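## Task

Same job as the first scene, except the milled slot must point upward: the block from the infeed plate goes flat on both low bars between the vise jaws, long side pressed to the fixed jaw (not the one on the air cylinder's rod), one end pressed to the work stop rod between the jaws. The V-block may be used for regripping. It only counts if the part stays there on its own, with the robot not holding it.

## Robot and tools

Robot: one FANUC CRX-5iA six-joint arm with a Robotiq 2F-140 two-finger gripper and a single camera, cam_wrist (504x504 fisheye), mounted on the hand. There is only one arm, so every row describes that arm alone.

Frames: the scene frame has its origin on the table surface directly beneath the arm base, +z up, +x forward, +y to the left when looking along +x. The base may be slightly tilted relative to the table. Results report end_effector_position (metres) and end_effector_quat_wxyz in this frame; the point is between the finger pads at closure (link pinch). The reported position can be off, more so at long reach. The fingers point along the gripper's +z and close along its y axis. Closed fingertips extend about 33 mm past that point, fully open about 9 mm, and while closing the tips travel roughly 24 mm further out, so keep that clearance above any surface.

execute_actions takes "actions": a list holding at most one item, or empty. An empty list (LOOK) just returns the state. An item with "rows" (ACT) is a motion: rows is a list of 1 to 15 rows, and "steps" (1 to 15, default 15) is how many control steps of 1/30 s it lasts; each row covers one step and the final row is repeated if steps outnumber rows. An item with only "steps" (up to 300) is a WAIT, counted from the previous result. Optional "pictures" true/false controls whether images come back.

Each row has 9 numbers in this order: J1 waist, J2 shoulder, J3 elbow, J4 forearm roll, J5 wrist pitch, J6 wrist roll, then gripper position, gripper force_limit, gripper speed. The first six are absolute joint target angles in radians, in the same convention as the Joint positions line, not offsets. Ranges: J1 -3.491 to 3.491, J2 -3.140 to 3.140, J3 -1.187 to 4.328, J4 -3.316 to 3.316, J5 -3.140 to 3.140, J6 -3.927 to 3.927. A target more than 0.010 rad beyond a range end, and further out than the current angle, makes the whole call refused (nothing is sent). True ends may differ by up to 0.010 rad; a target past the real end is clipped there and the result may report "joint sent to its limit" (possibly for an earlier, still-running action). Absence of that line does not prove more travel is available.

The gripper values are each in [-1, 1]. position: +1 fully open (140 mm), about -0.8 pads touching, -1 closes until blocked. force_limit: about 14 N at -1, 60 N at 0, 107 N at +1 (parts up to 40 mm wide). speed: about 30 mm/s at -1, 140 at 0, 250 at +1.

Motion limits: joint targets advance no faster than 2.62 rad/s (J1, J2), 3.14 (J3), 3.93 (J4-J6), with 0.5 s to accelerate, and joints are synchronised to arrive together. Each step's target is kept within 0.805 rad (J1, J2), 0.966 (J3), 1.21 (J4-J6) of the measured angle, and is scaled back if it would move the gripper more than 70 mm from where it is. So distant targets take several calls. Between calls the arm keeps heading to the last row sent until it has nearly stopped or a step is HELD; after that only a new action moves it further.

Gripping: close with position -1 and confirm object_status = 2. Codes: 0 moving, 1 blocked while opening, 2 blocked while closing (holding), 3 reached the requested position or pads met (a thin item might still be held). Stopped fingers remain until position changes by at least 0.01 or the object yields or is lost. To squeeze harder while at 2, raise force_limit and switch position between -1 and -0.98. position_measured is in counts (3 open, 230 pads meeting) and not linear in mm.

Result lines: Joint positions and Joint velocities (rad, rad/s, column order); Flange force (outside force on the gripper, includes held weight, noisy especially after sudden stops, or "no reading"); "joint command not followed" means the clearance check altered or blocked targets (mounting blocks and posts count as the arm); HELD marks steps where your row was partly or wholly not sent; MOTOR HOT warns of heat, and OVER-TEMPERATURE FAULT means brakes are set until cooled. Pictures include updated camera calibration when it changes.

Camera: cam_wrist calibration K=[[417.273, 0, 255.999], [0, 416.438, 250.776], [0, 0, 1]], D=[-0.03, 0, 0, 0], fisheye, theta_max_deg=51.462; its pose follows the joints and can be off by about 0.5 degrees and 2.5 mm. zoom_image takes "camera": "cam_wrist" and "region": [x0, y0, x1, y1] in pixels from the top-left, at most 504 by 504, giving a finer view of the latest image.

read_manual returns only licence texts and moves nothing. finished_scene with "scene" (1 or 2) ends that scene irreversibly, grades it and starts the next; its result gives the next task. Replying without any tool call ends all remaining scenes.

Things to avoid: a torque fault (joint load limits 152 N m for J1-J3, 38 N m for J4-J6, held weight included) or an outside force of 150 N anywhere stops the arm for 10 s, drops the rest of the call, and the arm yields. Any stop is costly. Do not let the part slip or drop, slam it, strike things hard or push very hard, and never push or knock anything off the table, which fails the scene. Occasional brief tugs on a held part or nudges to loose objects may occur; check the grip and part position before releasing, and verify the part stays in the vise unsupported before finishing.

Each tool is called after "Call:" in YAML: its name, and indented under it one key for each argument.

## Session

Call:
execute_actions:
  actions: []

Scene clock: 0.00 s of 6600.00 s.
end_effector_position=(+0.4093, -0.2455, +0.3056) position_measured=3 object_status=3 end_effector_quat_wxyz=(+0.527, -0.448, -0.480, -0.540)
Joint positions: [-0.784  1.231  0.854 -1.57  -2.744 -2.128]
Joint velocities: [-0.001  0.001  0.001 -0.     0.001 -0.   ]
Flange force (N, the push that the arm receives, along the gripper's own x y z axes): no reading
camera_calibration (this result's frames):
cam_wrist: T_world_to_cam=[[0.994261, 0.0560499, 0.0911204, -0.412836], [0.102358, -0.250778, -0.962618, 0.198984], [-0.0311037, 0.966421, -0.255076, 0.518781], [0, 0, 0, 1]] pos_world=[0.406235, -0.42832, 0.361491]

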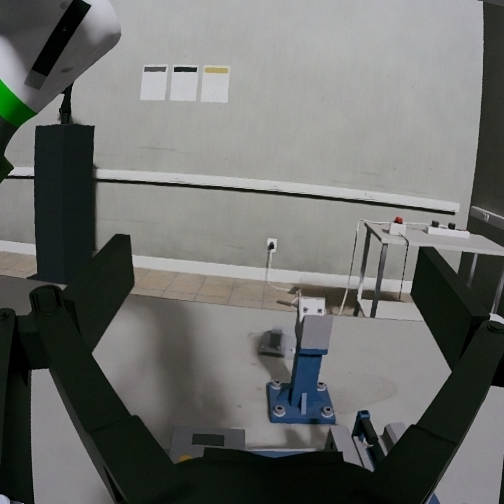

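Call:
execute_actions:
  actions:
    - {"rows": [[0.504,-1.162,-0.611,0.4,-1.309,0,1,0,0]], "steps": 15}
  pictures: false

Call:
execute_actions:
  actions:
    - {"steps": 45}

Scene clock: 25.50 s of 6600.00 s.
end_effector_position=(+0.4138, -0.0837, +0.1968) position_measured=3 object_status=3 end_effector_quat_wxyz=(+0.525, -0.431, -0.614, -0.403)
Joint positions: [-0.464  0.912  0.471 -1.091 -2.28  -1.649]
Joint velocities: [ 0.908 -0.909 -1.089  1.35   1.16   1.354]
Flange force (N, the push that the arm receives, along the gripper's own x y z axes): [-5.4 -0.5 0.0]
Steps of this call (steps 1 to 90: nothing new was sent; then 22.00 s passed at rest; steps 91 to 105: all 15 steps of this action). Readings (joint positions | what the end effector reports):
91: [-0.784 1.231 0.853 -1.569 -2.744 -2.128] | position_measured=3 object_status=3
92: [-0.780 1.227 0.848 -1.563 -2.738 -2.121] | position_measured=3 object_status=3
94: [-0.754 1.202 0.818 -1.525 -2.700 -2.083] | position_measured=3 object_status=3
98: [-0.658 1.106 0.703 -1.382 -2.557 -1.940] | position_measured=3 object_status=3
105: the state above

Scene clock: 27.00 s of 6600.00 s.
end_effector_position=(+0.4898, -0.0806, +0.4871) position_measured=3 object_status=3 end_effector_quat_wxyz=(+0.122, +0.833, -0.520, +0.144)
Joint positions: [ 0.495 -1.12  -0.601  0.386 -1.318 -0.016]
Joint velocities: [ 0.136 -0.646 -0.148  0.211  0.132  0.244]
Flange force (N, the push that the arm receives, along the gripper's own x y z axes): no reading
Steps of this call (steps 1 to 45: the robot went on to your last target). Readings (joint positions | what the end effector reports):
1: [-0.433 0.881 0.433 -1.045 -2.240 -1.603] | position_measured=3 object_status=3
2: [-0.401 0.849 0.395 -0.997 -2.202 -1.554] | position_measured=3 object_status=3
4: [-0.335 0.782 0.315 -0.897 -2.126 -1.455] | position_measured=3 object_status=3
8: [-0.186 0.632 0.146 -0.672 -1.977 -1.230] | position_measured=3 object_status=3
45: the state above
camera_calibration (this result's frames):
cam_wrist: T_world_to_cam=[[-0.879149, -0.475899, 0.024832, 0.388314], [-0.475487, 0.879476, 0.0208428, 0.301964], [-0.0317583, 0.00651662, -0.999474, 0.693823], [0, 0, 0, 1]] pos_world=[0.507001, -0.0852932, 0.677522]

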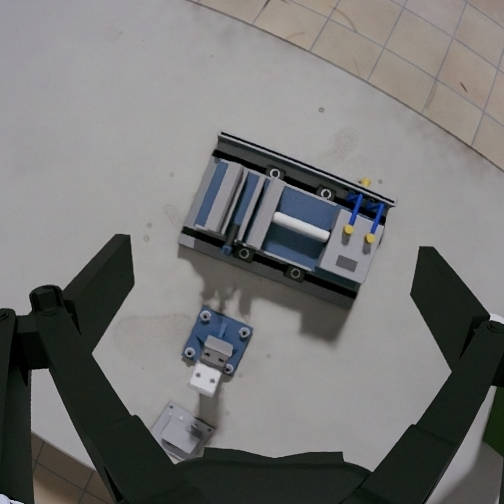

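Call:
execute_actions:
  actions: []

Scene clock: 28.77 s of 6600.00 s.
end_effector_position=(+0.4924, -0.0812, +0.4969) position_measured=3 object_status=3 end_effector_quat_wxyz=(+0.108, +0.838, -0.511, +0.158)
Joint positions: [ 0.504 -1.162 -0.611  0.4   -1.309  0.   ]
Joint velocities: [ 0.     0.002 -0.     0.     0.001  0.   ]
Flange force (N, the push that the arm receives, along the gripper's own x y z axes): no reading
Steps of this call (steps 1 to 30: the robot went on to your last target; steps 31 to 53: nothing new was sent). Readings (joint positions | what the end effector reports):
1: [0.499 -1.139 -0.606 0.392 -1.314 -0.009] | position_measured=3 object_status=3
2: [0.502 -1.152 -0.609 0.397 -1.311 -0.004] | position_measured=3 object_status=3
4: [0.504 -1.162 -0.611 0.400 -1.309 -0.000] | position_measured=3 object_status=3
8: [0.504 -1.162 -0.611 0.400 -1.309 -0.000] | position_measured=3 object_status=3
53: the state above
The arm was judged still, so your last target was given up. Only a new action makes it travel on or press farther. Fingers that are still opening or closing keep moving.
camera_calibration (this result's frames):
cam_wrist: T_world_to_cam=[[-0.865808, -0.500314, -0.00793942, 0.397782], [-0.500374, 0.86575, 0.0101948, 0.319953], [0.00177295, 0.0127994, -0.999917, 0.68787], [0, 0, 0, 1]] pos_world=[0.503279, -0.0867871, 0.687709]

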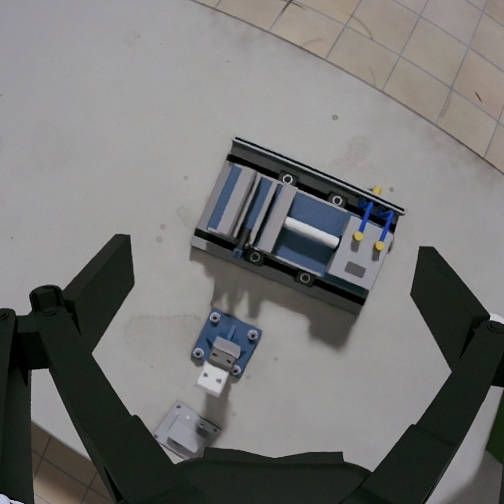

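Call:
zoom_image:
  camera: "cam_wrist"
  region: [140, 300, 280, 470]

Call:
zoom_image:
  camera: "cam_wrist"
  region: [180, 130, 320, 280]

Region (140, 300, 280, 470) of cam_wrist's 504x504 image, scaled by 2.965, with more detail than that image has; it fills the left 415 columns of this view, and the rest is white.

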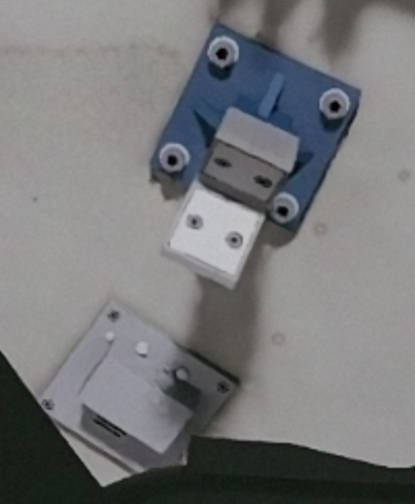

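Region (180, 130, 320, 280) of cam_wrist's 504x504 image, scaled by 3.360, with more detail than that image has; it fills the left 470 columns of this view, and the rest is white.

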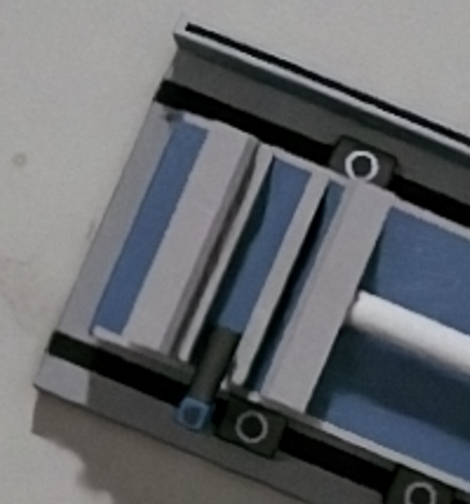

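Call:
execute_actions:
  actions:
    - {"rows": [[1.249,-0.608,-0.898,0.772,-0.784,1.603,1,0,0]], "steps": 15}
  pictures: false

Call:
execute_actions:
  actions:
    - {"steps": 30}

Scene clock: 63.70 s of 6600.00 s.
end_effector_position=(+0.5345, +0.0120, +0.3638) position_measured=3 object_status=3 end_effector_quat_wxyz=(+0.117, +0.987, -0.081, +0.070)
Joint positions: [ 0.794 -0.947 -0.723  0.545 -1.105  0.556]
Joint velocities: [ 0.665  0.495 -0.254  0.329  0.465  1.522]
Flange force (N, the push that the arm receives, along the gripper's own x y z axes): no reading
Steps of this call (steps 1 to 90: nothing new was sent; then 31.43 s passed at rest; steps 91 to 105: all 15 steps of this action). Readings (joint positions | what the end effector reports):
91: [0.504 -1.162 -0.611 0.400 -1.309 0.001] | position_measured=3 object_status=3
92: [0.508 -1.160 -0.612 0.402 -1.306 0.007] | position_measured=3 object_status=3
94: [0.531 -1.143 -0.621 0.414 -1.290 0.045] | position_measured=3 object_status=3
98: [0.628 -1.070 -0.659 0.462 -1.222 0.209] | position_measured=3 object_status=3
105: the state above

Scene clock: 64.70 s of 6600.00 s.
end_effector_position=(+0.4399, +0.2456, +0.1999) position_measured=3 object_status=3 end_effector_quat_wxyz=(-0.000, +0.707, +0.707, +0.000)
Joint positions: [ 1.249 -0.608 -0.898  0.772 -0.784  1.603]
Joint velocities: [ 0.001 -0.001 -0.002  0.001  0.001  0.   ]
Flange force (N, the push that the arm receives, along the gripper's own x y z axes): [-0.4 -5.5 -3.3]
Steps of this call (steps 1 to 30: the robot went on to your last target). Readings (joint positions | what the end effector reports):
1: [0.816 -0.930 -0.731 0.556 -1.089 0.608] | position_measured=3 object_status=3
2: [0.839 -0.913 -0.740 0.567 -1.073 0.659] | position_measured=3 object_status=3
4: [0.883 -0.880 -0.757 0.589 -1.042 0.761] | position_measured=3 object_status=3
8: [0.970 -0.815 -0.791 0.633 -0.980 0.962] | position_measured=3 object_status=3
30: the state above
camera_calibration (this result's frames):
cam_wrist: T_world_to_cam=[[0.998189, 0.03848, -0.0462463, -0.431134], [0.0532922, -0.922256, 0.382889, 0.134798], [-0.0279174, -0.38466, -0.922636, 0.482067], [0, 0, 0, 1]] pos_world=[0.436627, 0.32634, 0.373222]

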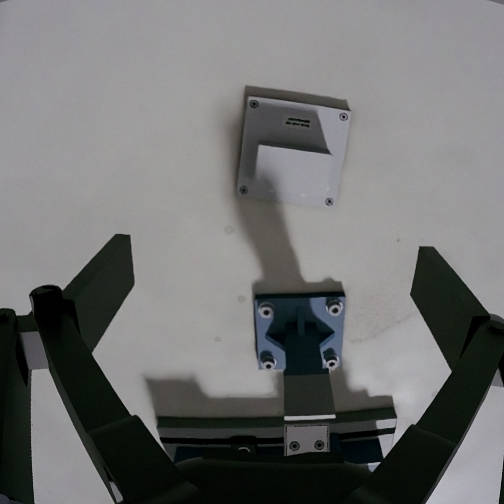

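Call:
zoom_image:
  camera: "cam_wrist"
  region: [225, 75, 365, 215]

Region (225, 75, 365, 215) of cam_wrist's 504x504 image, scaled by 3.600, with more detail than that image has.

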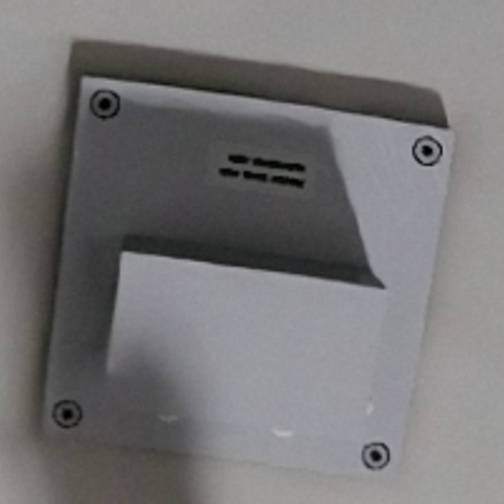

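Call:
execute_actions:
  actions:
    - {"rows": [[1.298,0.5022,0.0348,0.713,-1.5538,1.3867,0.2,0,0]], "steps": 15}
  pictures: false

Call:
execute_actions:
  actions:
    - {"steps": 25}

Scene clock: 185.20 s of 6600.00 s.
end_effector_position=(+0.5050, +0.2879, +0.1674) position_measured=103 object_status=0 end_effector_quat_wxyz=(+0.140, +0.727, +0.653, -0.159)
Joint positions: [ 1.276 -0.068 -0.377  0.739 -1.214  1.482]
Joint velocities: [ 0.064  1.68   1.208 -0.079 -0.998 -0.28 ]
Flange force (N, the push that the arm receives, along the gripper's own x y z axes): [2.4 3.0 -7.5]
Steps of this call (steps 1 to 15: the robot went on to your last target; steps 16 to 90: nothing new was sent; then 117.00 s passed at rest; steps 91 to 105: all 15 steps of this action). Readings (joint positions | what the end effector reports):
91: [1.249 -0.608 -0.898 0.772 -0.784 1.603] | position_measured=3 object_status=0
92: [1.249 -0.604 -0.893 0.772 -0.787 1.602] | position_measured=7 object_status=0
94: [1.251 -0.579 -0.864 0.770 -0.812 1.595] | position_measured=23 object_status=0
98: [1.258 -0.459 -0.727 0.761 -0.925 1.563] | position_measured=53 object_status=0
105: the state above

Scene clock: 186.03 s of 6600.00 s.
end_effector_position=(+0.4556, +0.3130, +0.0753) position_measured=104 object_status=3 end_effector_quat_wxyz=(+0.287, +0.665, +0.616, -0.311)
Joint positions: [ 1.298  0.502  0.035  0.713 -1.554  1.387]
Joint velocities: [-0.     0.     0.     0.     0.001 -0.   ]
Flange force (N, the push that the arm receives, along the gripper's own x y z axes): [-4.0 -0.1 0.9]
Steps of this call (steps 1 to 25: the robot went on to your last target). Readings (joint positions | what the end effector reports):
1: [1.279 -0.011 -0.336 0.736 -1.247 1.473] | position_measured=104 object_status=0
2: [1.281 0.044 -0.296 0.734 -1.280 1.463] | position_measured=104 object_status=0
4: [1.285 0.153 -0.218 0.729 -1.345 1.445] | position_measured=104 object_status=0
8: [1.292 0.353 -0.074 0.720 -1.464 1.412] | position_measured=104 object_status=3
25: the state above
camera_calibration (this result's frames):
cam_wrist: T_world_to_cam=[[0.994319, -0.0882077, -0.0595743, -0.412751], [0.0302655, -0.302296, 0.952733, 0.0174258], [-0.102047, -0.949124, -0.297909, 0.556848], [0, 0, 0, 1]] pos_world=[0.466704, 0.497378, 0.124699]

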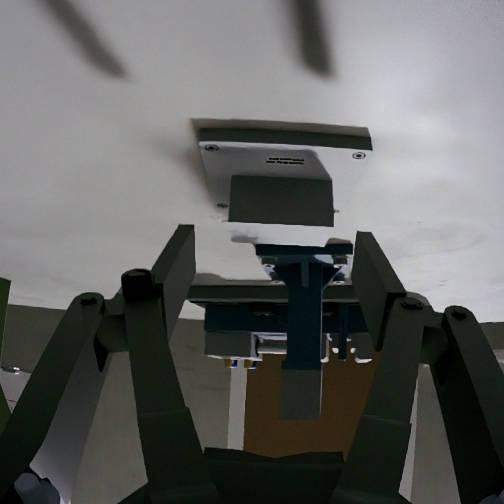

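Call:
zoom_image:
  camera: "cam_wrist"
  region: [170, 110, 390, 260]

Region (170, 110, 390, 260) of cam_wrist's 504x504 image, scaled by 2.291, with more detail than that image has; it fills the top 344 rows of this view, and the rest is white.

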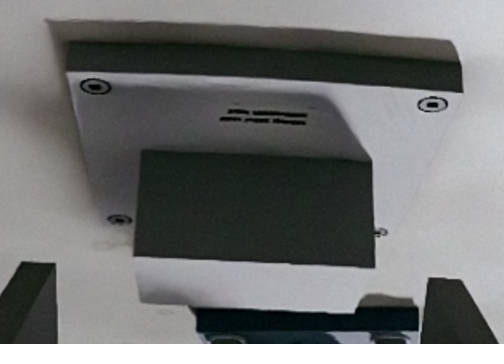

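Call:
execute_actions:
  actions:
    - {"rows": [[1.2364,0.5022,-0.0463,0.744,-1.4569,1.3723,0.2,0,0]], "steps": 15}

Scene clock: 209.47 s of 6600.00 s.
end_effector_position=(+0.4559, +0.2747, +0.0439) position_measured=104 object_status=3 end_effector_quat_wxyz=(+0.287, +0.665, +0.616, -0.310)
Joint positions: [ 1.236  0.502 -0.046  0.744 -1.457  1.372]
Joint velocities: [-0.001  0.001 -0.001 -0.001  0.001 -0.   ]
Flange force (N, the push that the arm receives, along the gripper's own x y z axes): [-1.0 -0.2 0.2]
Steps of this call (steps 1 to 15: the robot went on to your last target; steps 16 to 90: nothing new was sent; then 19.93 s passed at rest; steps 91 to 105: all 15 steps of this action). Readings (joint positions | what the end effector reports):
91: [1.298 0.502 0.035 0.713 -1.554 1.387] | position_measured=104 object_status=3
92: [1.294 0.502 0.030 0.715 -1.549 1.386] | position_measured=104 object_status=3
94: [1.271 0.502 -0.000 0.727 -1.512 1.380] | position_measured=104 object_status=3
98: [1.237 0.502 -0.046 0.744 -1.458 1.372] | position_measured=104 object_status=3
105: the state above
camera_calibration (this result's frames):
cam_wrist: T_world_to_cam=[[0.994338, -0.0882219, -0.059233, -0.418297], [0.0298959, -0.302653, 0.952632, 0.0359849], [-0.10197, -0.949009, -0.298302, 0.511087], [0, 0, 0, 1]] pos_world=[0.466969, 0.459014, 0.0934007]

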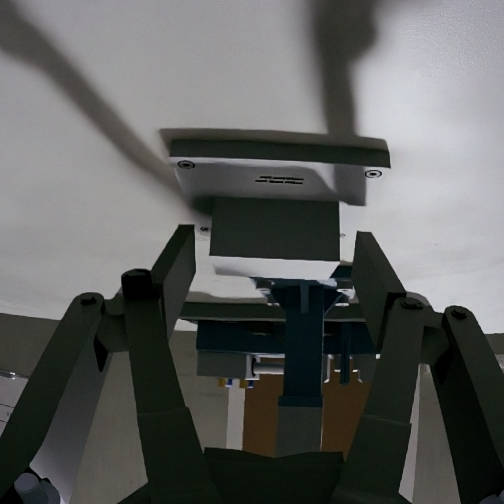

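Centered. Close.

Call:
execute_actions:
  actions:
    - {"rows": [[1.2364,0.5022,-0.0463,0.744,-1.4569,1.3723,-1,0.5,-0.3]], "steps": 15}

Scene clock: 212.37 s of 6600.00 s.
end_effector_position=(+0.4560, +0.2746, +0.0440) position_measured=145 object_status=0 end_effector_quat_wxyz=(+0.287, +0.666, +0.615, -0.310)
Joint positions: [ 1.236  0.502 -0.046  0.744 -1.457  1.372]
Joint velocities: [ 0.    -0.003  0.002  0.    -0.001 -0.   ]
Flange force (N, the push that the arm receives, along the gripper's own x y z axes): [-12.9 -1.5 -9.1]
Steps of this call (steps 1 to 15: the robot went on to your last target; steps 16 to 72: nothing new was sent; steps 73 to 87: all 15 steps of this action). Readings (joint positions | what the end effector reports):
73: [1.236 0.502 -0.046 0.744 -1.457 1.372] | position_measured=104 object_status=0
74: [1.236 0.502 -0.046 0.744 -1.457 1.372] | position_measured=107 object_status=0
76: [1.236 0.502 -0.046 0.744 -1.457 1.372] | position_measured=119 object_status=0
80: [1.236 0.502 -0.046 0.744 -1.457 1.372] | position_measured=142 object_status=0
87: the state above
camera_calibration (this result's frames):
cam_wrist: T_world_to_cam=[[0.99431, -0.0886021, -0.0591387, -0.418254], [0.0296704, -0.302844, 0.952578, 0.036039], [-0.10231, -0.948913, -0.298492, 0.511256], [0, 0, 0, 1]] pos_world=[0.467111, 0.458994, 0.0935409]

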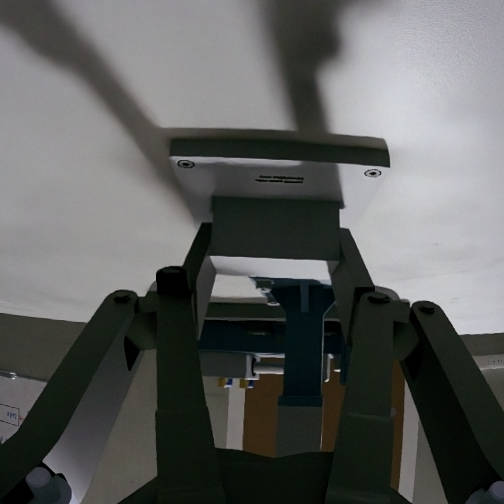

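Call:
execute_actions:
  actions:
    - {"rows": [[1.2364,0.5022,-0.0463,0.744,-1.4569,1.3723,-1,0.5,-0.3],[1.2364,0.5022,-0.0463,0.744,-1.4569,1.3723,-1,0.5,-0.3],[1.298,0.5022,0.0348,0.713,-1.5538,1.3867,-1,0.5,-0.3]], "steps": 15}

Scene clock: 216.83 s of 6600.00 s.
end_effector_position=(+0.4554, +0.3129, +0.0751) position_measured=145 object_status=2 end_effector_quat_wxyz=(+0.287, +0.665, +0.616, -0.311)
Joint positions: [ 1.298  0.503  0.035  0.713 -1.554  1.387]
Joint velocities: [ 0.001 -0.002 -0.001 -0.001 -0.001 -0.   ]
Flange force (N, the push that the arm receives, along the gripper's own x y z axes): [-1.2 -0.5 1.3]
Steps of this call (steps 1 to 15: the robot went on to your last target; steps 16 to 90: nothing new was sent; then 0.97 s passed at rest; steps 91 to 105: all 15 steps of this action). Readings (joint positions | what the end effector reports):
91: [1.236 0.502 -0.046 0.744 -1.457 1.372] | position_measured=145 object_status=2
92: [1.236 0.502 -0.046 0.744 -1.457 1.372] | position_measured=145 object_status=2
94: [1.240 0.503 -0.041 0.742 -1.462 1.373] | position_measured=145 object_status=2
98: [1.291 0.503 0.025 0.717 -1.541 1.385] | position_measured=145 object_status=2
105: the state above
camera_calibration (this result's frames):
cam_wrist: T_world_to_cam=[[0.994301, -0.0882435, -0.0598234, -0.412565], [0.0305287, -0.301968, 0.952829, 0.0173194], [-0.102146, -0.949225, -0.297553, 0.5567], [0, 0, 0, 1]] pos_world=[0.46655, 0.497257, 0.124465]

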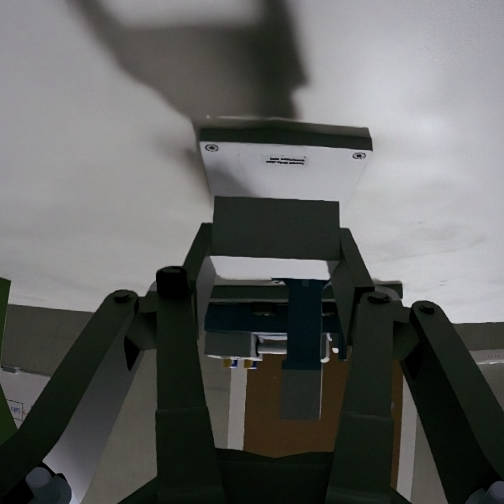

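Call:
zoom_image:
  camera: "cam_wrist"
  region: [250, 330, 350, 430]

Region (250, 330, 350, 430) of cam_wrist's 504x504 image, scaled by 5.040, with more detail than that image has.

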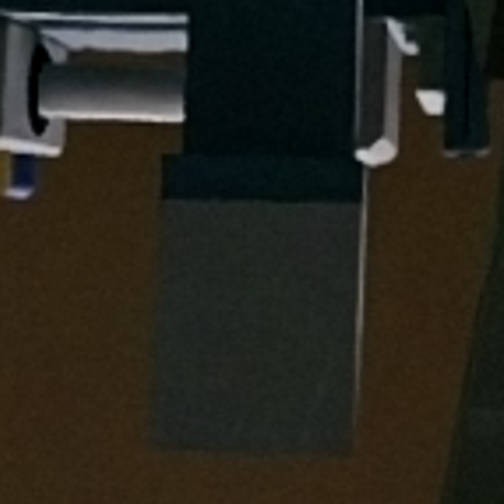

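Call:
execute_actions:
  actions:
    - {"rows": [[1.247,0.593,-0.043,0.769,-2.027,-1.8,-1,0.5,-0.3]], "steps": 15}
  pictures: false

Call:
execute_actions:
  actions:
    - {"steps": 32}

Scene clock: 269.30 s of 6600.00 s.
end_effector_position=(+0.4632, +0.2346, +0.1382) position_measured=145 object_status=2 end_effector_quat_wxyz=(+0.537, +0.767, +0.294, -0.194)
Joint positions: [ 1.269  0.553 -0.009  0.744 -1.819  0.534]
Joint velocities: [-0.074  0.133 -0.112  0.081 -0.691 -3.327]
Flange force (N, the push that the arm receives, along the gripper's own x y z axes): [-4.2 1.8 4.1]
Steps of this call (steps 1 to 15: the robot went on to your last target; steps 16 to 100: nothing new was sent; then 48.63 s passed at rest; steps 101 to 115: all 15 steps of this action). Readings (joint positions | what the end effector reports):
101: [1.298 0.502 0.035 0.713 -1.554 1.386] | position_measured=145 object_status=2
102: [1.298 0.502 0.035 0.713 -1.555 1.380] | position_measured=145 object_status=2
104: [1.296 0.505 0.032 0.715 -1.570 1.342] | position_measured=145 object_status=2
108: [1.289 0.519 0.021 0.723 -1.640 1.162] | position_measured=145 object_status=2
115: the state above

Scene clock: 270.37 s of 6600.00 s.
end_effector_position=(+0.4738, +0.1999, +0.1987) position_measured=145 object_status=2 end_effector_quat_wxyz=(+0.444, +0.537, -0.506, +0.508)
Joint positions: [ 1.247  0.593 -0.043  0.769 -2.027 -1.8  ]
Joint velocities: [-0.     0.002 -0.001  0.    -0.002  0.   ]
Flange force (N, the push that the arm receives, along the gripper's own x y z axes): [-0.5 -1.2 1.3]
Steps of this call (steps 1 to 32: the robot went on to your last target). Readings (joint positions | what the end effector reports):
1: [1.267 0.557 -0.013 0.747 -1.842 0.417] | position_measured=145 object_status=2
2: [1.265 0.562 -0.016 0.750 -1.864 0.293] | position_measured=145 object_status=2
4: [1.260 0.569 -0.023 0.754 -1.903 0.037] | position_measured=145 object_status=2
8: [1.255 0.579 -0.031 0.761 -1.956 -0.475] | position_measured=145 object_status=2
32: the state above
camera_calibration (this result's frames):
cam_wrist: T_world_to_cam=[[-0.989997, -0.141056, -0.00302944, 0.506032], [-0.0629429, 0.460775, -0.885282, 0.121894], [0.12627, -0.876236, -0.465045, 0.39858], [0, 0, 0, 1]] pos_world=[0.458313, 0.364463, 0.294801]

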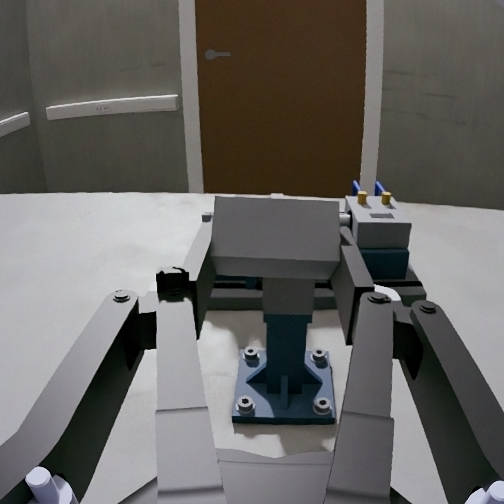

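Call:
execute_actions:
  actions:
    - {"rows": [[1.1586,0.4983,-0.2641,0.809,-1.8918,-1.8074,-1,0.5,-0.3]], "steps": 15}
  pictures: false

Call:
execute_actions:
  actions:
    - {"steps": 5}

Scene clock: 274.87 s of 6600.00 s.
end_effector_position=(+0.4736, +0.1145, +0.1943) position_measured=145 object_status=2 end_effector_quat_wxyz=(+0.454, +0.546, -0.496, +0.500)
Joint positions: [ 1.159  0.498 -0.264  0.809 -1.892 -1.807]
Joint velocities: [-0.003 -0.002 -0.003  0.     0.    -0.   ]
Flange force (N, the push that the arm receives, along the gripper's own x y z axes): [-0.7 -0.3 -1.1]
Steps of this call (steps 1 to 15: the robot went on to your last target; steps 16 to 90: nothing new was sent; then 1.00 s passed at rest; steps 91 to 105: all 15 steps of this action). Readings (joint positions | what the end effector reports):
91: [1.247 0.593 -0.043 0.769 -2.027 -1.800] | position_measured=145 object_status=2
92: [1.245 0.592 -0.048 0.770 -2.025 -1.800] | position_measured=145 object_status=2
94: [1.233 0.579 -0.079 0.775 -2.006 -1.801] | position_measured=145 object_status=2
98: [1.182 0.524 -0.205 0.798 -1.929 -1.805] | position_measured=145 object_status=2
105: the state above

Scene clock: 275.03 s of 6600.00 s.
end_effector_position=(+0.4736, +0.1144, +0.1943) position_measured=145 object_status=2 end_effector_quat_wxyz=(+0.454, +0.546, -0.496, +0.500)
Joint positions: [ 1.159  0.498 -0.264  0.809 -1.892 -1.807]
Joint velocities: [-0.002 -0.002 -0.003 -0.    -0.001  0.   ]
Flange force (N, the push that the arm receives, along the gripper's own x y z axes): [-0.7 -1.2 0.3]
Steps of this call (steps 1 to 5: the robot went on to your last target). Readings (joint positions | what the end effector reports):
1: [1.159 0.498 -0.264 0.809 -1.892 -1.807] | position_measured=145 object_status=2
2: [1.159 0.498 -0.264 0.809 -1.892 -1.807] | position_measured=145 object_status=2
4: [1.159 0.498 -0.264 0.809 -1.892 -1.807] | position_measured=145 object_status=2
5: the state above
camera_calibration (this result's frames):
cam_wrist: T_world_to_cam=[[-0.988832, -0.144966, 0.0345906, 0.486381], [-0.0977573, 0.455704, -0.884747, 0.174378], [0.112495, -0.878248, -0.464786, 0.328365], [0, 0, 0, 1]] pos_world=[0.461057, 0.27943, 0.290076]

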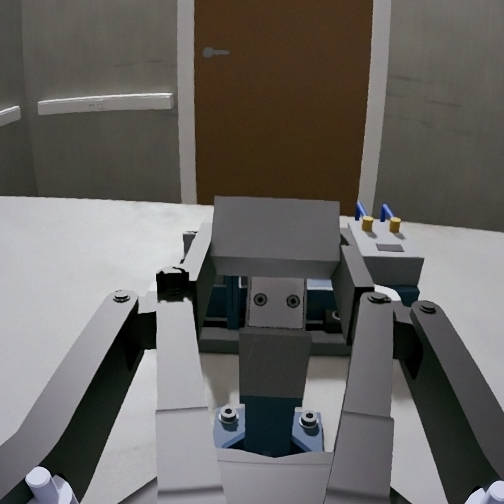

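Call:
zoom_image:
  camera: "cam_wrist"
  region: [195, 240, 365, 410]

Region (195, 240, 365, 410) of cam_wrist's 504x504 image, scaled by 2.965, with more detail than that image has.

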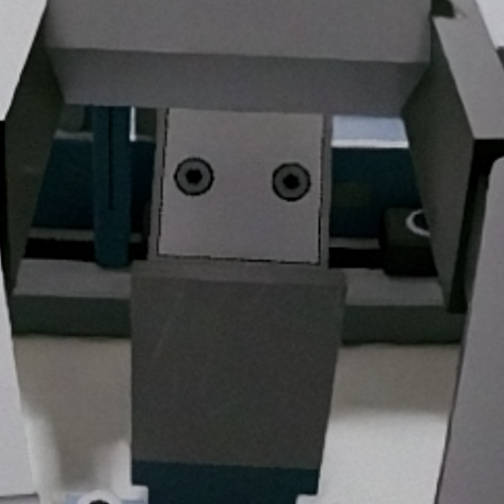

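Call:
zoom_image:
  camera: "cam_wrist"
  region: [200, 185, 350, 295]

Region (200, 185, 350, 295) of cam_wrist's 504x504 image, scaled by 3.360, with more detail than that image has; it fills the top 370 rows of this view, and the rest is white.

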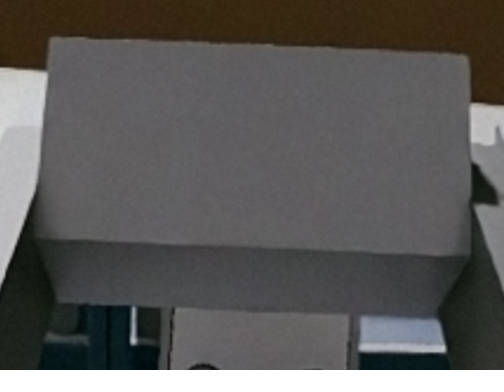

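Call:
execute_actions:
  actions:
    - {"rows": [[1.1366,0.5642,-0.2227,0.822,-1.8635,-1.815,-1,0.5,-0.3]], "steps": 15}

Scene clock: 318.43 s of 6600.00 s.
end_effector_position=(+0.4713, +0.1142, +0.1646) position_measured=145 object_status=2 end_effector_quat_wxyz=(+0.454, +0.546, -0.496, +0.500)
Joint positions: [ 1.137  0.564 -0.223  0.822 -1.864 -1.815]
Joint velocities: [-0.001  0.002 -0.002  0.    -0.001 -0.001]
Flange force (N, the push that the arm receives, along the gripper's own x y z axes): [0.4 -0.5 0.5]
Steps of this call (steps 1 to 15: the robot went on to your last target; steps 16 to 90: nothing new was sent; then 39.90 s passed at rest; steps 91 to 105: all 15 steps of this action). Readings (joint positions | what the end effector reports):
91: [1.158 0.498 -0.264 0.809 -1.892 -1.807] | position_measured=145 object_status=2
92: [1.157 0.502 -0.262 0.809 -1.890 -1.808] | position_measured=145 object_status=2
94: [1.149 0.527 -0.246 0.815 -1.879 -1.811] | position_measured=145 object_status=2
98: [1.137 0.564 -0.223 0.822 -1.864 -1.815] | position_measured=145 object_status=2
105: the state above
camera_calibration (this result's frames):
cam_wrist: T_world_to_cam=[[-0.988882, -0.144665, 0.0344049, 0.485088], [-0.0974623, 0.455811, -0.884724, 0.147838], [0.112306, -0.878241, -0.464843, 0.314744], [0, 0, 0, 1]] pos_world=[0.458756, 0.27921, 0.260414]

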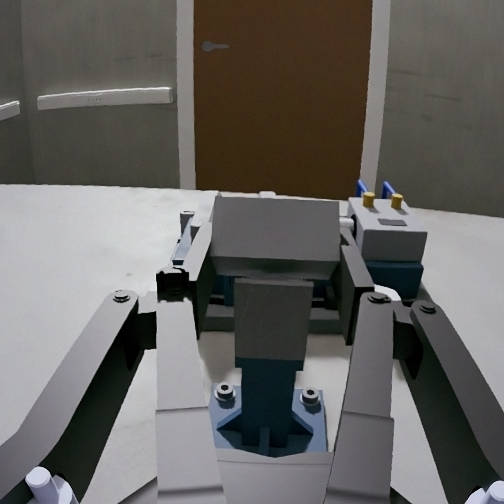

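Call:
execute_actions:
  actions:
    - {"rows": [[1.1341,0.5709,-0.2181,0.8234,-1.8607,-1.8154,-1,0.5,-0.3]], "steps": 10}
  pictures: false

Scene clock: 322.40 s of 6600.00 s.
end_effector_position=(+0.4711, +0.1140, +0.1615) position_measured=145 object_status=2 end_effector_quat_wxyz=(+0.454, +0.546, -0.496, +0.500)
Joint positions: [ 1.134  0.571 -0.218  0.823 -1.861 -1.815]
Joint velocities: [ 0.001  0.001  0.001 -0.    -0.001  0.   ]
Flange force (N, the push that the arm receives, along the gripper's own x y z axes): [0.8 -0.7 1.1]
Steps of this call (steps 1 to 15: the robot went on to your last target; steps 16 to 90: nothing new was sent; then 0.63 s passed at rest; steps 91 to 100: all 10 steps of this action). Readings (joint positions | what the end effector reports):
91: [1.137 0.564 -0.223 0.822 -1.863 -1.815] | position_measured=145 object_status=2
92: [1.135 0.567 -0.220 0.822 -1.862 -1.815] | position_measured=145 object_status=2
94: [1.134 0.571 -0.218 0.823 -1.861 -1.815] | position_measured=145 object_status=2
98: [1.134 0.571 -0.218 0.823 -1.861 -1.815] | position_measured=145 object_status=2
100: the state above

Call:
execute_actions:
  actions:
    - {"rows": [[1.1320,0.5764,-0.2141,0.8246,-1.8584,-1.8157,-1,0.5,-0.3]], "steps": 10}
  pictures: false

Scene clock: 328.10 s of 6600.00 s.
end_effector_position=(+0.4711, +0.1140, +0.1591) position_measured=145 object_status=2 end_effector_quat_wxyz=(+0.454, +0.546, -0.496, +0.500)
Joint positions: [ 1.132  0.576 -0.214  0.825 -1.858 -1.816]
Joint velocities: [-0.     0.001 -0.    -0.     0.     0.   ]
Flange force (N, the push that the arm receives, along the gripper's own x y z axes): [0.2 -0.7 0.9]
Steps of this call (steps 1 to 15: the robot went on to your last target; steps 16 to 90: nothing new was sent; then 2.37 s passed at rest; steps 91 to 100: all 10 steps of this action). Readings (joint positions | what the end effector reports):
91: [1.134 0.571 -0.218 0.823 -1.861 -1.815] | position_measured=145 object_status=2
92: [1.133 0.573 -0.216 0.824 -1.860 -1.816] | position_measured=145 object_status=2
94: [1.132 0.576 -0.214 0.825 -1.859 -1.816] | position_measured=145 object_status=2
98: [1.132 0.576 -0.214 0.825 -1.859 -1.816] | position_measured=145 object_status=2
100: the state above

Call:
execute_actions:
  actions:
    - {"rows": [[1.1303,0.5808,-0.2109,0.8255,-1.8566,-1.816,-1,0.5,-0.3]], "steps": 10}
  pictures: false

Scene clock: 331.33 s of 6600.00 s.
end_effector_position=(+0.4710, +0.1139, +0.1570) position_measured=145 object_status=2 end_effector_quat_wxyz=(+0.454, +0.546, -0.496, +0.500)
Joint positions: [ 1.13   0.581 -0.211  0.825 -1.857 -1.816]
Joint velocities: [-0.     0.001 -0.    -0.001  0.001  0.   ]
Flange force (N, the push that the arm receives, along the gripper's own x y z axes): [-0.2 -1.2 0.1]
Steps of this call (steps 1 to 15: the robot went on to your last target; steps 16 to 87: nothing new was sent; steps 88 to 97: all 10 steps of this action). Readings (joint positions | what the end effector reports):
88: [1.132 0.577 -0.214 0.825 -1.858 -1.816] | position_measured=145 object_status=2
89: [1.131 0.579 -0.212 0.825 -1.857 -1.816] | position_measured=145 object_status=2
91: [1.130 0.581 -0.211 0.825 -1.857 -1.816] | position_measured=145 object_status=2
95: [1.130 0.581 -0.211 0.825 -1.857 -1.816] | position_measured=145 object_status=2
97: the state above

Call:
execute_actions:
  actions:
    - {"rows": [[1.1291,0.5841,-0.2084,0.8262,-1.8552,-1.8162,-1,0.5,-0.3]], "steps": 10}
  pictures: false

Scene clock: 337.23 s of 6600.00 s.
end_effector_position=(+0.4710, +0.1139, +0.1555) position_measured=145 object_status=2 end_effector_quat_wxyz=(+0.454, +0.546, -0.496, +0.500)
Joint positions: [ 1.129  0.584 -0.208  0.826 -1.855 -1.816]
Joint velocities: [ 0.001  0.002  0.001  0.001  0.001 -0.   ]
Flange force (N, the push that the arm receives, along the gripper's own x y z axes): [0.0 -1.0 0.9]
Steps of this call (steps 1 to 15: the robot went on to your last target; steps 16 to 90: nothing new was sent; then 2.57 s passed at rest; steps 91 to 100: all 10 steps of this action). Readings (joint positions | what the end effector reports):
91: [1.130 0.581 -0.211 0.826 -1.857 -1.816] | position_measured=145 object_status=2
92: [1.130 0.582 -0.209 0.826 -1.856 -1.816] | position_measured=145 object_status=2
94: [1.129 0.583 -0.208 0.826 -1.856 -1.816] | position_measured=145 object_status=2
98: [1.129 0.584 -0.208 0.826 -1.855 -1.816] | position_measured=145 object_status=2
100: the state above

Call:
execute_actions:
  actions:
    - {"rows": [[1.1279,0.5874,-0.2059,0.8269,-1.8538,-1.8164,-1,0.5,-0.3]], "steps": 10}
  pictures: false

Scene clock: 340.07 s of 6600.00 s.
end_effector_position=(+0.4709, +0.1139, +0.1539) position_measured=145 object_status=2 end_effector_quat_wxyz=(+0.454, +0.546, -0.496, +0.499)
Joint positions: [ 1.128  0.587 -0.206  0.827 -1.854 -1.816]
Joint velocities: [-0.    -0.001  0.     0.    -0.001  0.   ]
Flange force (N, the push that the arm receives, along the gripper's own x y z axes): [-0.8 -1.3 -0.3]
Steps of this call (steps 1 to 15: the robot went on to your last target; steps 16 to 75: nothing new was sent; steps 76 to 85: all 10 steps of this action). Readings (joint positions | what the end effector reports):
76: [1.129 0.584 -0.208 0.826 -1.855 -1.816] | position_measured=145 object_status=2
77: [1.128 0.586 -0.207 0.827 -1.854 -1.816] | position_measured=145 object_status=2
79: [1.128 0.587 -0.206 0.827 -1.854 -1.816] | position_measured=145 object_status=2
83: [1.128 0.587 -0.206 0.827 -1.854 -1.816] | position_measured=145 object_status=2
85: the state above

Call:
execute_actions:
  actions:
    - {"rows": [[1.1267,0.5907,-0.2034,0.8276,-1.8524,-1.8166,-1,0.5,-0.3]], "steps": 10}

Scene clock: 342.93 s of 6600.00 s.
end_effector_position=(+0.4709, +0.1139, +0.1525) position_measured=145 object_status=2 end_effector_quat_wxyz=(+0.454, +0.546, -0.496, +0.499)
Joint positions: [ 1.127  0.591 -0.203  0.828 -1.853 -1.817]
Joint velocities: [ 0.001 -0.001  0.     0.    -0.001  0.   ]
Flange force (N, the push that the arm receives, along the gripper's own x y z axes): [16.3 1.1 3.3]
Steps of this call (steps 1 to 15: the robot went on to your last target; steps 16 to 76: nothing new was sent; steps 77 to 86: all 10 steps of this action). Readings (joint positions | what the end effector reports):
77: [1.128 0.587 -0.206 0.827 -1.854 -1.816] | position_measured=145 object_status=2
78: [1.127 0.589 -0.204 0.827 -1.853 -1.817] | position_measured=145 object_status=2
80: [1.127 0.590 -0.203 0.827 -1.853 -1.817] | position_measured=145 object_status=2
84: [1.127 0.591 -0.203 0.828 -1.853 -1.817] | position_measured=145 object_status=2
86: the state above
camera_calibration (this result's frames):
cam_wrist: T_world_to_cam=[[-0.989117, -0.143183, 0.0338529, 0.485072], [-0.0963462, 0.456436, -0.884525, 0.136556], [0.111197, -0.87816, -0.465264, 0.309416], [0, 0, 0, 1]] pos_world=[0.458543, 0.278842, 0.248326]

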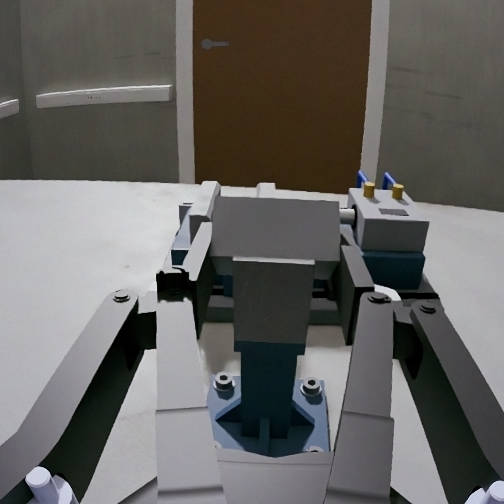

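Call:
execute_actions:
  actions:
    - {"rows": [[1.1257,0.5895,-0.206,0.828,-1.8509,-1.8171,-1,0.5,-0.3]], "steps": 10}
  pictures: false

Scene clock: 349.40 s of 6600.00 s.
end_effector_position=(+0.4707, +0.1129, +0.1522) position_measured=145 object_status=2 end_effector_quat_wxyz=(+0.454, +0.546, -0.497, +0.499)
Joint positions: [ 1.126  0.59  -0.206  0.828 -1.85  -1.817]
Joint velocities: [ 0.001 -0.002 -0.001 -0.     0.    -0.   ]
Flange force (N, the push that the arm receives, along the gripper's own x y z axes): [1.1 -0.3 2.3]
Steps of this call (steps 1 to 15: the robot went on to your last target; steps 16 to 90: nothing new was sent; then 3.13 s passed at rest; steps 91 to 100: all 10 steps of this action). Readings (joint positions | what the end effector reports):
91: [1.127 0.591 -0.203 0.828 -1.852 -1.817] | position_measured=145 object_status=2
92: [1.126 0.591 -0.205 0.828 -1.851 -1.817] | position_measured=145 object_status=2
94: [1.126 0.590 -0.206 0.828 -1.850 -1.817] | position_measured=145 object_status=2
98: [1.126 0.590 -0.206 0.828 -1.850 -1.817] | position_measured=145 object_status=2
100: the state above

Call:
execute_actions:
  actions:
    - {"rows": [[1.1235,0.5903,-0.2072,0.8291,-1.8482,-1.8179,-1,0.5,-0.3]], "steps": 10}
  pictures: false

Scene clock: 353.43 s of 6600.00 s.
end_effector_position=(+0.4708, +0.1116, +0.1516) position_measured=145 object_status=2 end_effector_quat_wxyz=(+0.454, +0.546, -0.497, +0.499)
Joint positions: [ 1.123  0.59  -0.207  0.829 -1.848 -1.818]
Joint velocities: [ 0.001  0.002 -0.001 -0.     0.002  0.   ]
Flange force (N, the push that the arm receives, along the gripper's own x y z axes): [1.1 -0.9 0.4]
Steps of this call (steps 1 to 15: the robot went on to your last target; steps 16 to 90: nothing new was sent; then 0.70 s passed at rest; steps 91 to 100: all 10 steps of this action). Readings (joint positions | what the end effector reports):
91: [1.126 0.589 -0.206 0.828 -1.851 -1.817] | position_measured=145 object_status=2
92: [1.124 0.589 -0.207 0.828 -1.850 -1.818] | position_measured=145 object_status=2
94: [1.123 0.590 -0.207 0.829 -1.849 -1.818] | position_measured=145 object_status=2
98: [1.123 0.590 -0.207 0.829 -1.848 -1.818] | position_measured=145 object_status=2
100: the state above

Call:
execute_actions:
  actions:
    - {"rows": [[1.1213,0.5918,-0.2081,0.8302,-1.8453,-1.8187,-1,0.5,-0.3]], "steps": 10}
  pictures: false

Scene clock: 355.93 s of 6600.00 s.
end_effector_position=(+0.4707, +0.1106, +0.1504) position_measured=145 object_status=2 end_effector_quat_wxyz=(+0.454, +0.546, -0.497, +0.499)
Joint positions: [ 1.121  0.592 -0.208  0.83  -1.846 -1.819]
Joint velocities: [-0.001  0.001  0.     0.     0.001 -0.   ]
Flange force (N, the push that the arm receives, along the gripper's own x y z axes): [36.9 14.1 -110.9]
Steps of this call (steps 1 to 15: the robot went on to your last target; steps 16 to 65: nothing new was sent; steps 66 to 75: all 10 steps of this action). Readings (joint positions | what the end effector reports):
66: [1.123 0.590 -0.207 0.829 -1.848 -1.818] | position_measured=145 object_status=2
67: [1.122 0.591 -0.208 0.830 -1.847 -1.818] | position_measured=145 object_status=2
69: [1.122 0.592 -0.208 0.830 -1.846 -1.819] | position_measured=145 object_status=2
73: [1.122 0.592 -0.208 0.830 -1.846 -1.819] | position_measured=145 object_status=2
75: the state above

Call:
execute_actions:
  actions:
    - {"rows": [[1.1226,0.5931,-0.2049,0.8297,-1.8473,-1.818,-1,0.5,-0.3]], "steps": 10}
  pictures: false

Scene clock: 358.57 s of 6600.00 s.
end_effector_position=(+0.4706, +0.1116, +0.1501) position_measured=145 object_status=2 end_effector_quat_wxyz=(+0.454, +0.546, -0.497, +0.499)
Joint positions: [ 1.122  0.593 -0.205  0.829 -1.847 -1.818]
Joint velocities: [ 0.002 -0.002  0.001 -0.    -0.002 -0.001]
Flange force (N, the push that the arm receives, along the gripper's own x y z axes): [37.7 -1.7 -20.8]
Steps of this call (steps 1 to 15: the robot went on to your last target; steps 16 to 69: nothing new was sent; steps 70 to 79: all 10 steps of this action). Readings (joint positions | what the end effector reports):
70: [1.121 0.592 -0.208 0.830 -1.845 -1.819] | position_measured=145 object_status=2
71: [1.122 0.593 -0.207 0.830 -1.846 -1.819] | position_measured=145 object_status=2
73: [1.122 0.593 -0.205 0.829 -1.847 -1.818] | position_measured=145 object_status=2
77: [1.122 0.593 -0.205 0.829 -1.847 -1.818] | position_measured=145 object_status=2
79: the state above

Call:
execute_actions:
  actions:
    - {"rows": [[1.1237,0.5907,-0.2064,0.8291,-1.8485,-1.8178,-1,0.5,-0.3]], "steps": 10}
  pictures: false

Scene clock: 361.47 s of 6600.00 s.
end_effector_position=(+0.4708, +0.1120, +0.1513) position_measured=145 object_status=2 end_effector_quat_wxyz=(+0.454, +0.546, -0.497, +0.499)
Joint positions: [ 1.124  0.591 -0.206  0.829 -1.848 -1.818]
Joint velocities: [ 0.     0.    -0.    -0.    -0.004 -0.   ]
Flange force (N, the push that the arm receives, along the gripper's own x y z axes): [0.5 -0.4 0.8]
Steps of this call (steps 1 to 15: the robot went on to your last target; steps 16 to 77: nothing new was sent; steps 78 to 87: all 10 steps of this action). Readings (joint positions | what the end effector reports):
78: [1.123 0.593 -0.205 0.830 -1.847 -1.818] | position_measured=145 object_status=2
79: [1.123 0.592 -0.206 0.830 -1.847 -1.818] | position_measured=145 object_status=2
81: [1.124 0.591 -0.206 0.829 -1.847 -1.818] | position_measured=145 object_status=2
85: [1.124 0.591 -0.206 0.829 -1.848 -1.818] | position_measured=145 object_status=2
87: the state above

Call:
execute_actions:
  actions:
    - {"rows": [[1.1237,0.5907,-0.2064,0.8291,-1.8485,-1.8178,0.3,0.5,-0.3]], "steps": 15}

Scene clock: 363.93 s of 6600.00 s.
end_effector_position=(+0.4708, +0.1119, +0.1514) position_measured=91 object_status=0 end_effector_quat_wxyz=(+0.454, +0.546, -0.497, +0.499)
Joint positions: [ 1.124  0.591 -0.206  0.829 -1.849 -1.818]
Joint velocities: [ 0.001 -0.003 -0.     0.001 -0.001  0.001]
Flange force (N, the push that the arm receives, along the gripper's own x y z axes): [2.7 0.1 1.3]
Steps of this call (steps 1 to 15: the robot went on to your last target; steps 16 to 59: nothing new was sent; steps 60 to 74: all 15 steps of this action). Readings (joint positions | what the end effector reports):
60: [1.124 0.591 -0.206 0.829 -1.849 -1.818] | position_measured=145 object_status=0
61: [1.124 0.591 -0.206 0.829 -1.849 -1.818] | position_measured=145 object_status=0
63: [1.124 0.591 -0.206 0.829 -1.849 -1.818] | position_measured=130 object_status=0
67: [1.124 0.591 -0.206 0.829 -1.849 -1.818] | position_measured=107 object_status=0
74: the state above
camera_calibration (this result's frames):
cam_wrist: T_world_to_cam=[[-0.989186, -0.142741, 0.0336975, 0.484766], [-0.0960435, 0.456799, -0.88437, 0.136311], [0.110843, -0.878043, -0.465568, 0.307442], [0, 0, 0, 1]] pos_world=[0.458538, 0.276876, 0.247349]

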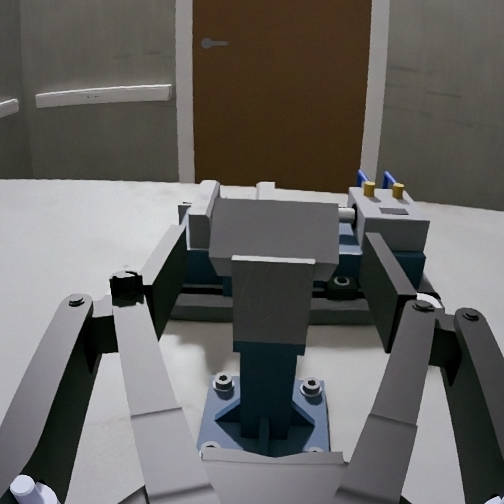

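Call:
execute_actions:
  actions:
    - {"rows": [[1.184,0.432,-0.302,0.796,-1.92,-1.81,0.3,0.5,-0.3]], "steps": 13}
  pictures: false

Call:
execute_actions:
  actions:
    - {"rows": [[0.4,-0.3,-0.3,-0.15,-1.5,-1.87,0.3,0.5,-0.3]], "steps": 15}
  pictures: false

Call:
execute_actions:
  actions:
    - {"steps": 8}
  pictures: false

Call:
execute_actions:
  actions:
    - {"rows": [[-0.4871,0.165,-0.145,-1.1611,-1.6709,-1.9273,0.3,0.5,-0.3]], "steps": 15}
  pictures: false

Call:
execute_actions:
  actions:
    - {"steps": 22}

Scene clock: 423.17 s of 6600.00 s.
end_effector_position=(+0.4752, +0.1152, +0.2228) position_measured=91 object_status=3 end_effector_quat_wxyz=(+0.450, +0.545, -0.500, +0.501)
Joint positions: [ 1.184  0.432 -0.302  0.796 -1.92  -1.81 ]
Joint velocities: [ 0.    -0.003 -0.003 -0.    -0.003 -0.   ]
Flange force (N, the push that the arm receives, along the gripper's own x y z axes): [-1.1 -1.2 -1.3]
Steps of this call (steps 1 to 15: the robot went on to your last target; steps 16 to 90: nothing new was sent; then 55.80 s passed at rest; steps 91 to 103: all 13 steps of this action). Readings (joint positions | what the end effector reports):
91: [1.124 0.590 -0.207 0.829 -1.848 -1.818] | position_measured=91 object_status=3
92: [1.125 0.587 -0.209 0.828 -1.849 -1.818] | position_measured=91 object_status=3
94: [1.135 0.562 -0.224 0.823 -1.861 -1.816] | position_measured=91 object_status=3
98: [1.172 0.464 -0.283 0.803 -1.905 -1.812] | position_measured=91 object_status=3
103: the state above

Scene clock: 423.67 s of 6600.00 s.
end_effector_position=(+0.3780, -0.0073, +0.2666) position_measured=91 object_status=3 end_effector_quat_wxyz=(-0.496, -0.197, +0.808, -0.248)
Joint positions: [ 0.715 -0.005 -0.301  0.231 -1.67  -1.846]
Joint velocities: [-1.779 -1.674  0.006 -2.107  0.937 -0.135]
Flange force (N, the push that the arm receives, along the gripper's own x y z axes): [-16.2 -14.0 -2.6]
Steps of this call (steps 1 to 15: all 15 steps of this action). Readings (joint positions | what the end effector reports):
1: [1.184 0.432 -0.302 0.796 -1.920 -1.810] | position_measured=91 object_status=3
2: [1.180 0.428 -0.302 0.791 -1.919 -1.810] | position_measured=91 object_status=3
4: [1.155 0.405 -0.302 0.760 -1.905 -1.812] | position_measured=91 object_status=3
8: [1.042 0.300 -0.302 0.625 -1.845 -1.821] | position_measured=91 object_status=3
15: the state above

Scene clock: 423.93 s of 6600.00 s.
end_effector_position=(+0.3835, +0.0294, +0.2816) position_measured=91 object_status=3 end_effector_quat_wxyz=(-0.364, +0.033, +0.927, -0.084)
Joint positions: [ 0.418 -0.283 -0.3   -0.128 -1.51  -1.869]
Joint velocities: [-0.418 -0.389  0.002 -0.499  0.22  -0.032]
Flange force (N, the push that the arm receives, along the gripper's own x y z axes): [28.1 -8.5 -10.2]
Steps of this call (steps 1 to 8: the robot went on to your last target). Readings (joint positions | what the end effector reports):
1: [0.658 -0.059 -0.301 0.162 -1.639 -1.850] | position_measured=91 object_status=3
2: [0.606 -0.108 -0.301 0.100 -1.611 -1.854] | position_measured=91 object_status=3
4: [0.521 -0.188 -0.300 -0.004 -1.565 -1.861] | position_measured=91 object_status=3
8: the state above

Scene clock: 424.43 s of 6600.00 s.
end_effector_position=(+0.3994, +0.0685, +0.2380) position_measured=91 object_status=3 end_effector_quat_wxyz=(-0.360, +0.455, +0.804, +0.130)
Joint positions: [-0.185 -0.031 -0.202 -0.831 -1.609 -1.909]
Joint velocities: [-1.375  0.894  0.262 -1.488 -0.28  -0.083]
Flange force (N, the push that the arm receives, along the gripper's own x y z axes): [-11.3 0.1 3.7]
Steps of this call (steps 1 to 15: all 15 steps of this action). Readings (joint positions | what the end effector reports):
1: [0.406 -0.294 -0.300 -0.143 -1.504 -1.870] | position_measured=91 object_status=3
2: [0.394 -0.298 -0.299 -0.158 -1.503 -1.870] | position_measured=91 object_status=3
4: [0.352 -0.295 -0.294 -0.210 -1.507 -1.874] | position_measured=91 object_status=3
8: [0.199 -0.241 -0.271 -0.399 -1.534 -1.884] | position_measured=91 object_status=3
15: the state above

Scene clock: 425.17 s of 6600.00 s.
end_effector_position=(+0.4796, +0.0209, +0.2183) position_measured=91 object_status=3 end_effector_quat_wxyz=(-0.284, +0.621, +0.684, +0.257)
Joint positions: [-0.487  0.165 -0.145 -1.161 -1.671 -1.927]
Joint velocities: [ 0.001 -0.002  0.    -0.    -0.     0.   ]
Flange force (N, the push that the arm receives, along the gripper's own x y z axes): [2.9 0.0 2.1]
Steps of this call (steps 1 to 22: the robot went on to your last target). Readings (joint positions | what the end effector reports):
1: [-0.230 -0.002 -0.194 -0.881 -1.618 -1.912] | position_measured=91 object_status=3
2: [-0.273 0.026 -0.186 -0.927 -1.627 -1.914] | position_measured=91 object_status=3
4: [-0.353 0.078 -0.171 -1.014 -1.643 -1.919] | position_measured=91 object_status=3
8: [-0.463 0.150 -0.150 -1.135 -1.666 -1.926] | position_measured=91 object_status=3
22: the state above
camera_calibration (this result's frames):
cam_wrist: T_world_to_cam=[[0.987859, 0.155255, -0.00559334, -0.467609], [0.141403, -0.913467, -0.381555, 0.0428899], [-0.0643477, 0.376131, -0.924329, 0.415645], [0, 0, 0, 1]] pos_world=[0.482612, -0.04456, 0.397943]

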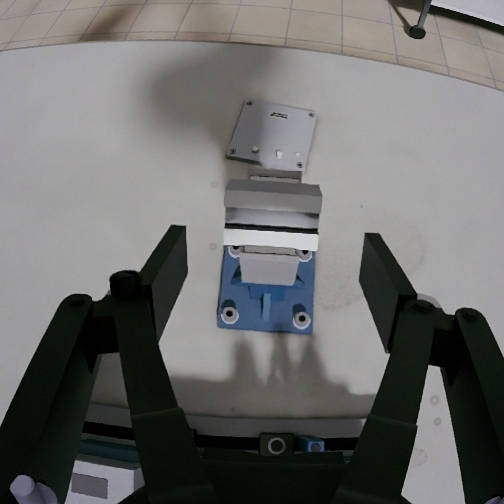

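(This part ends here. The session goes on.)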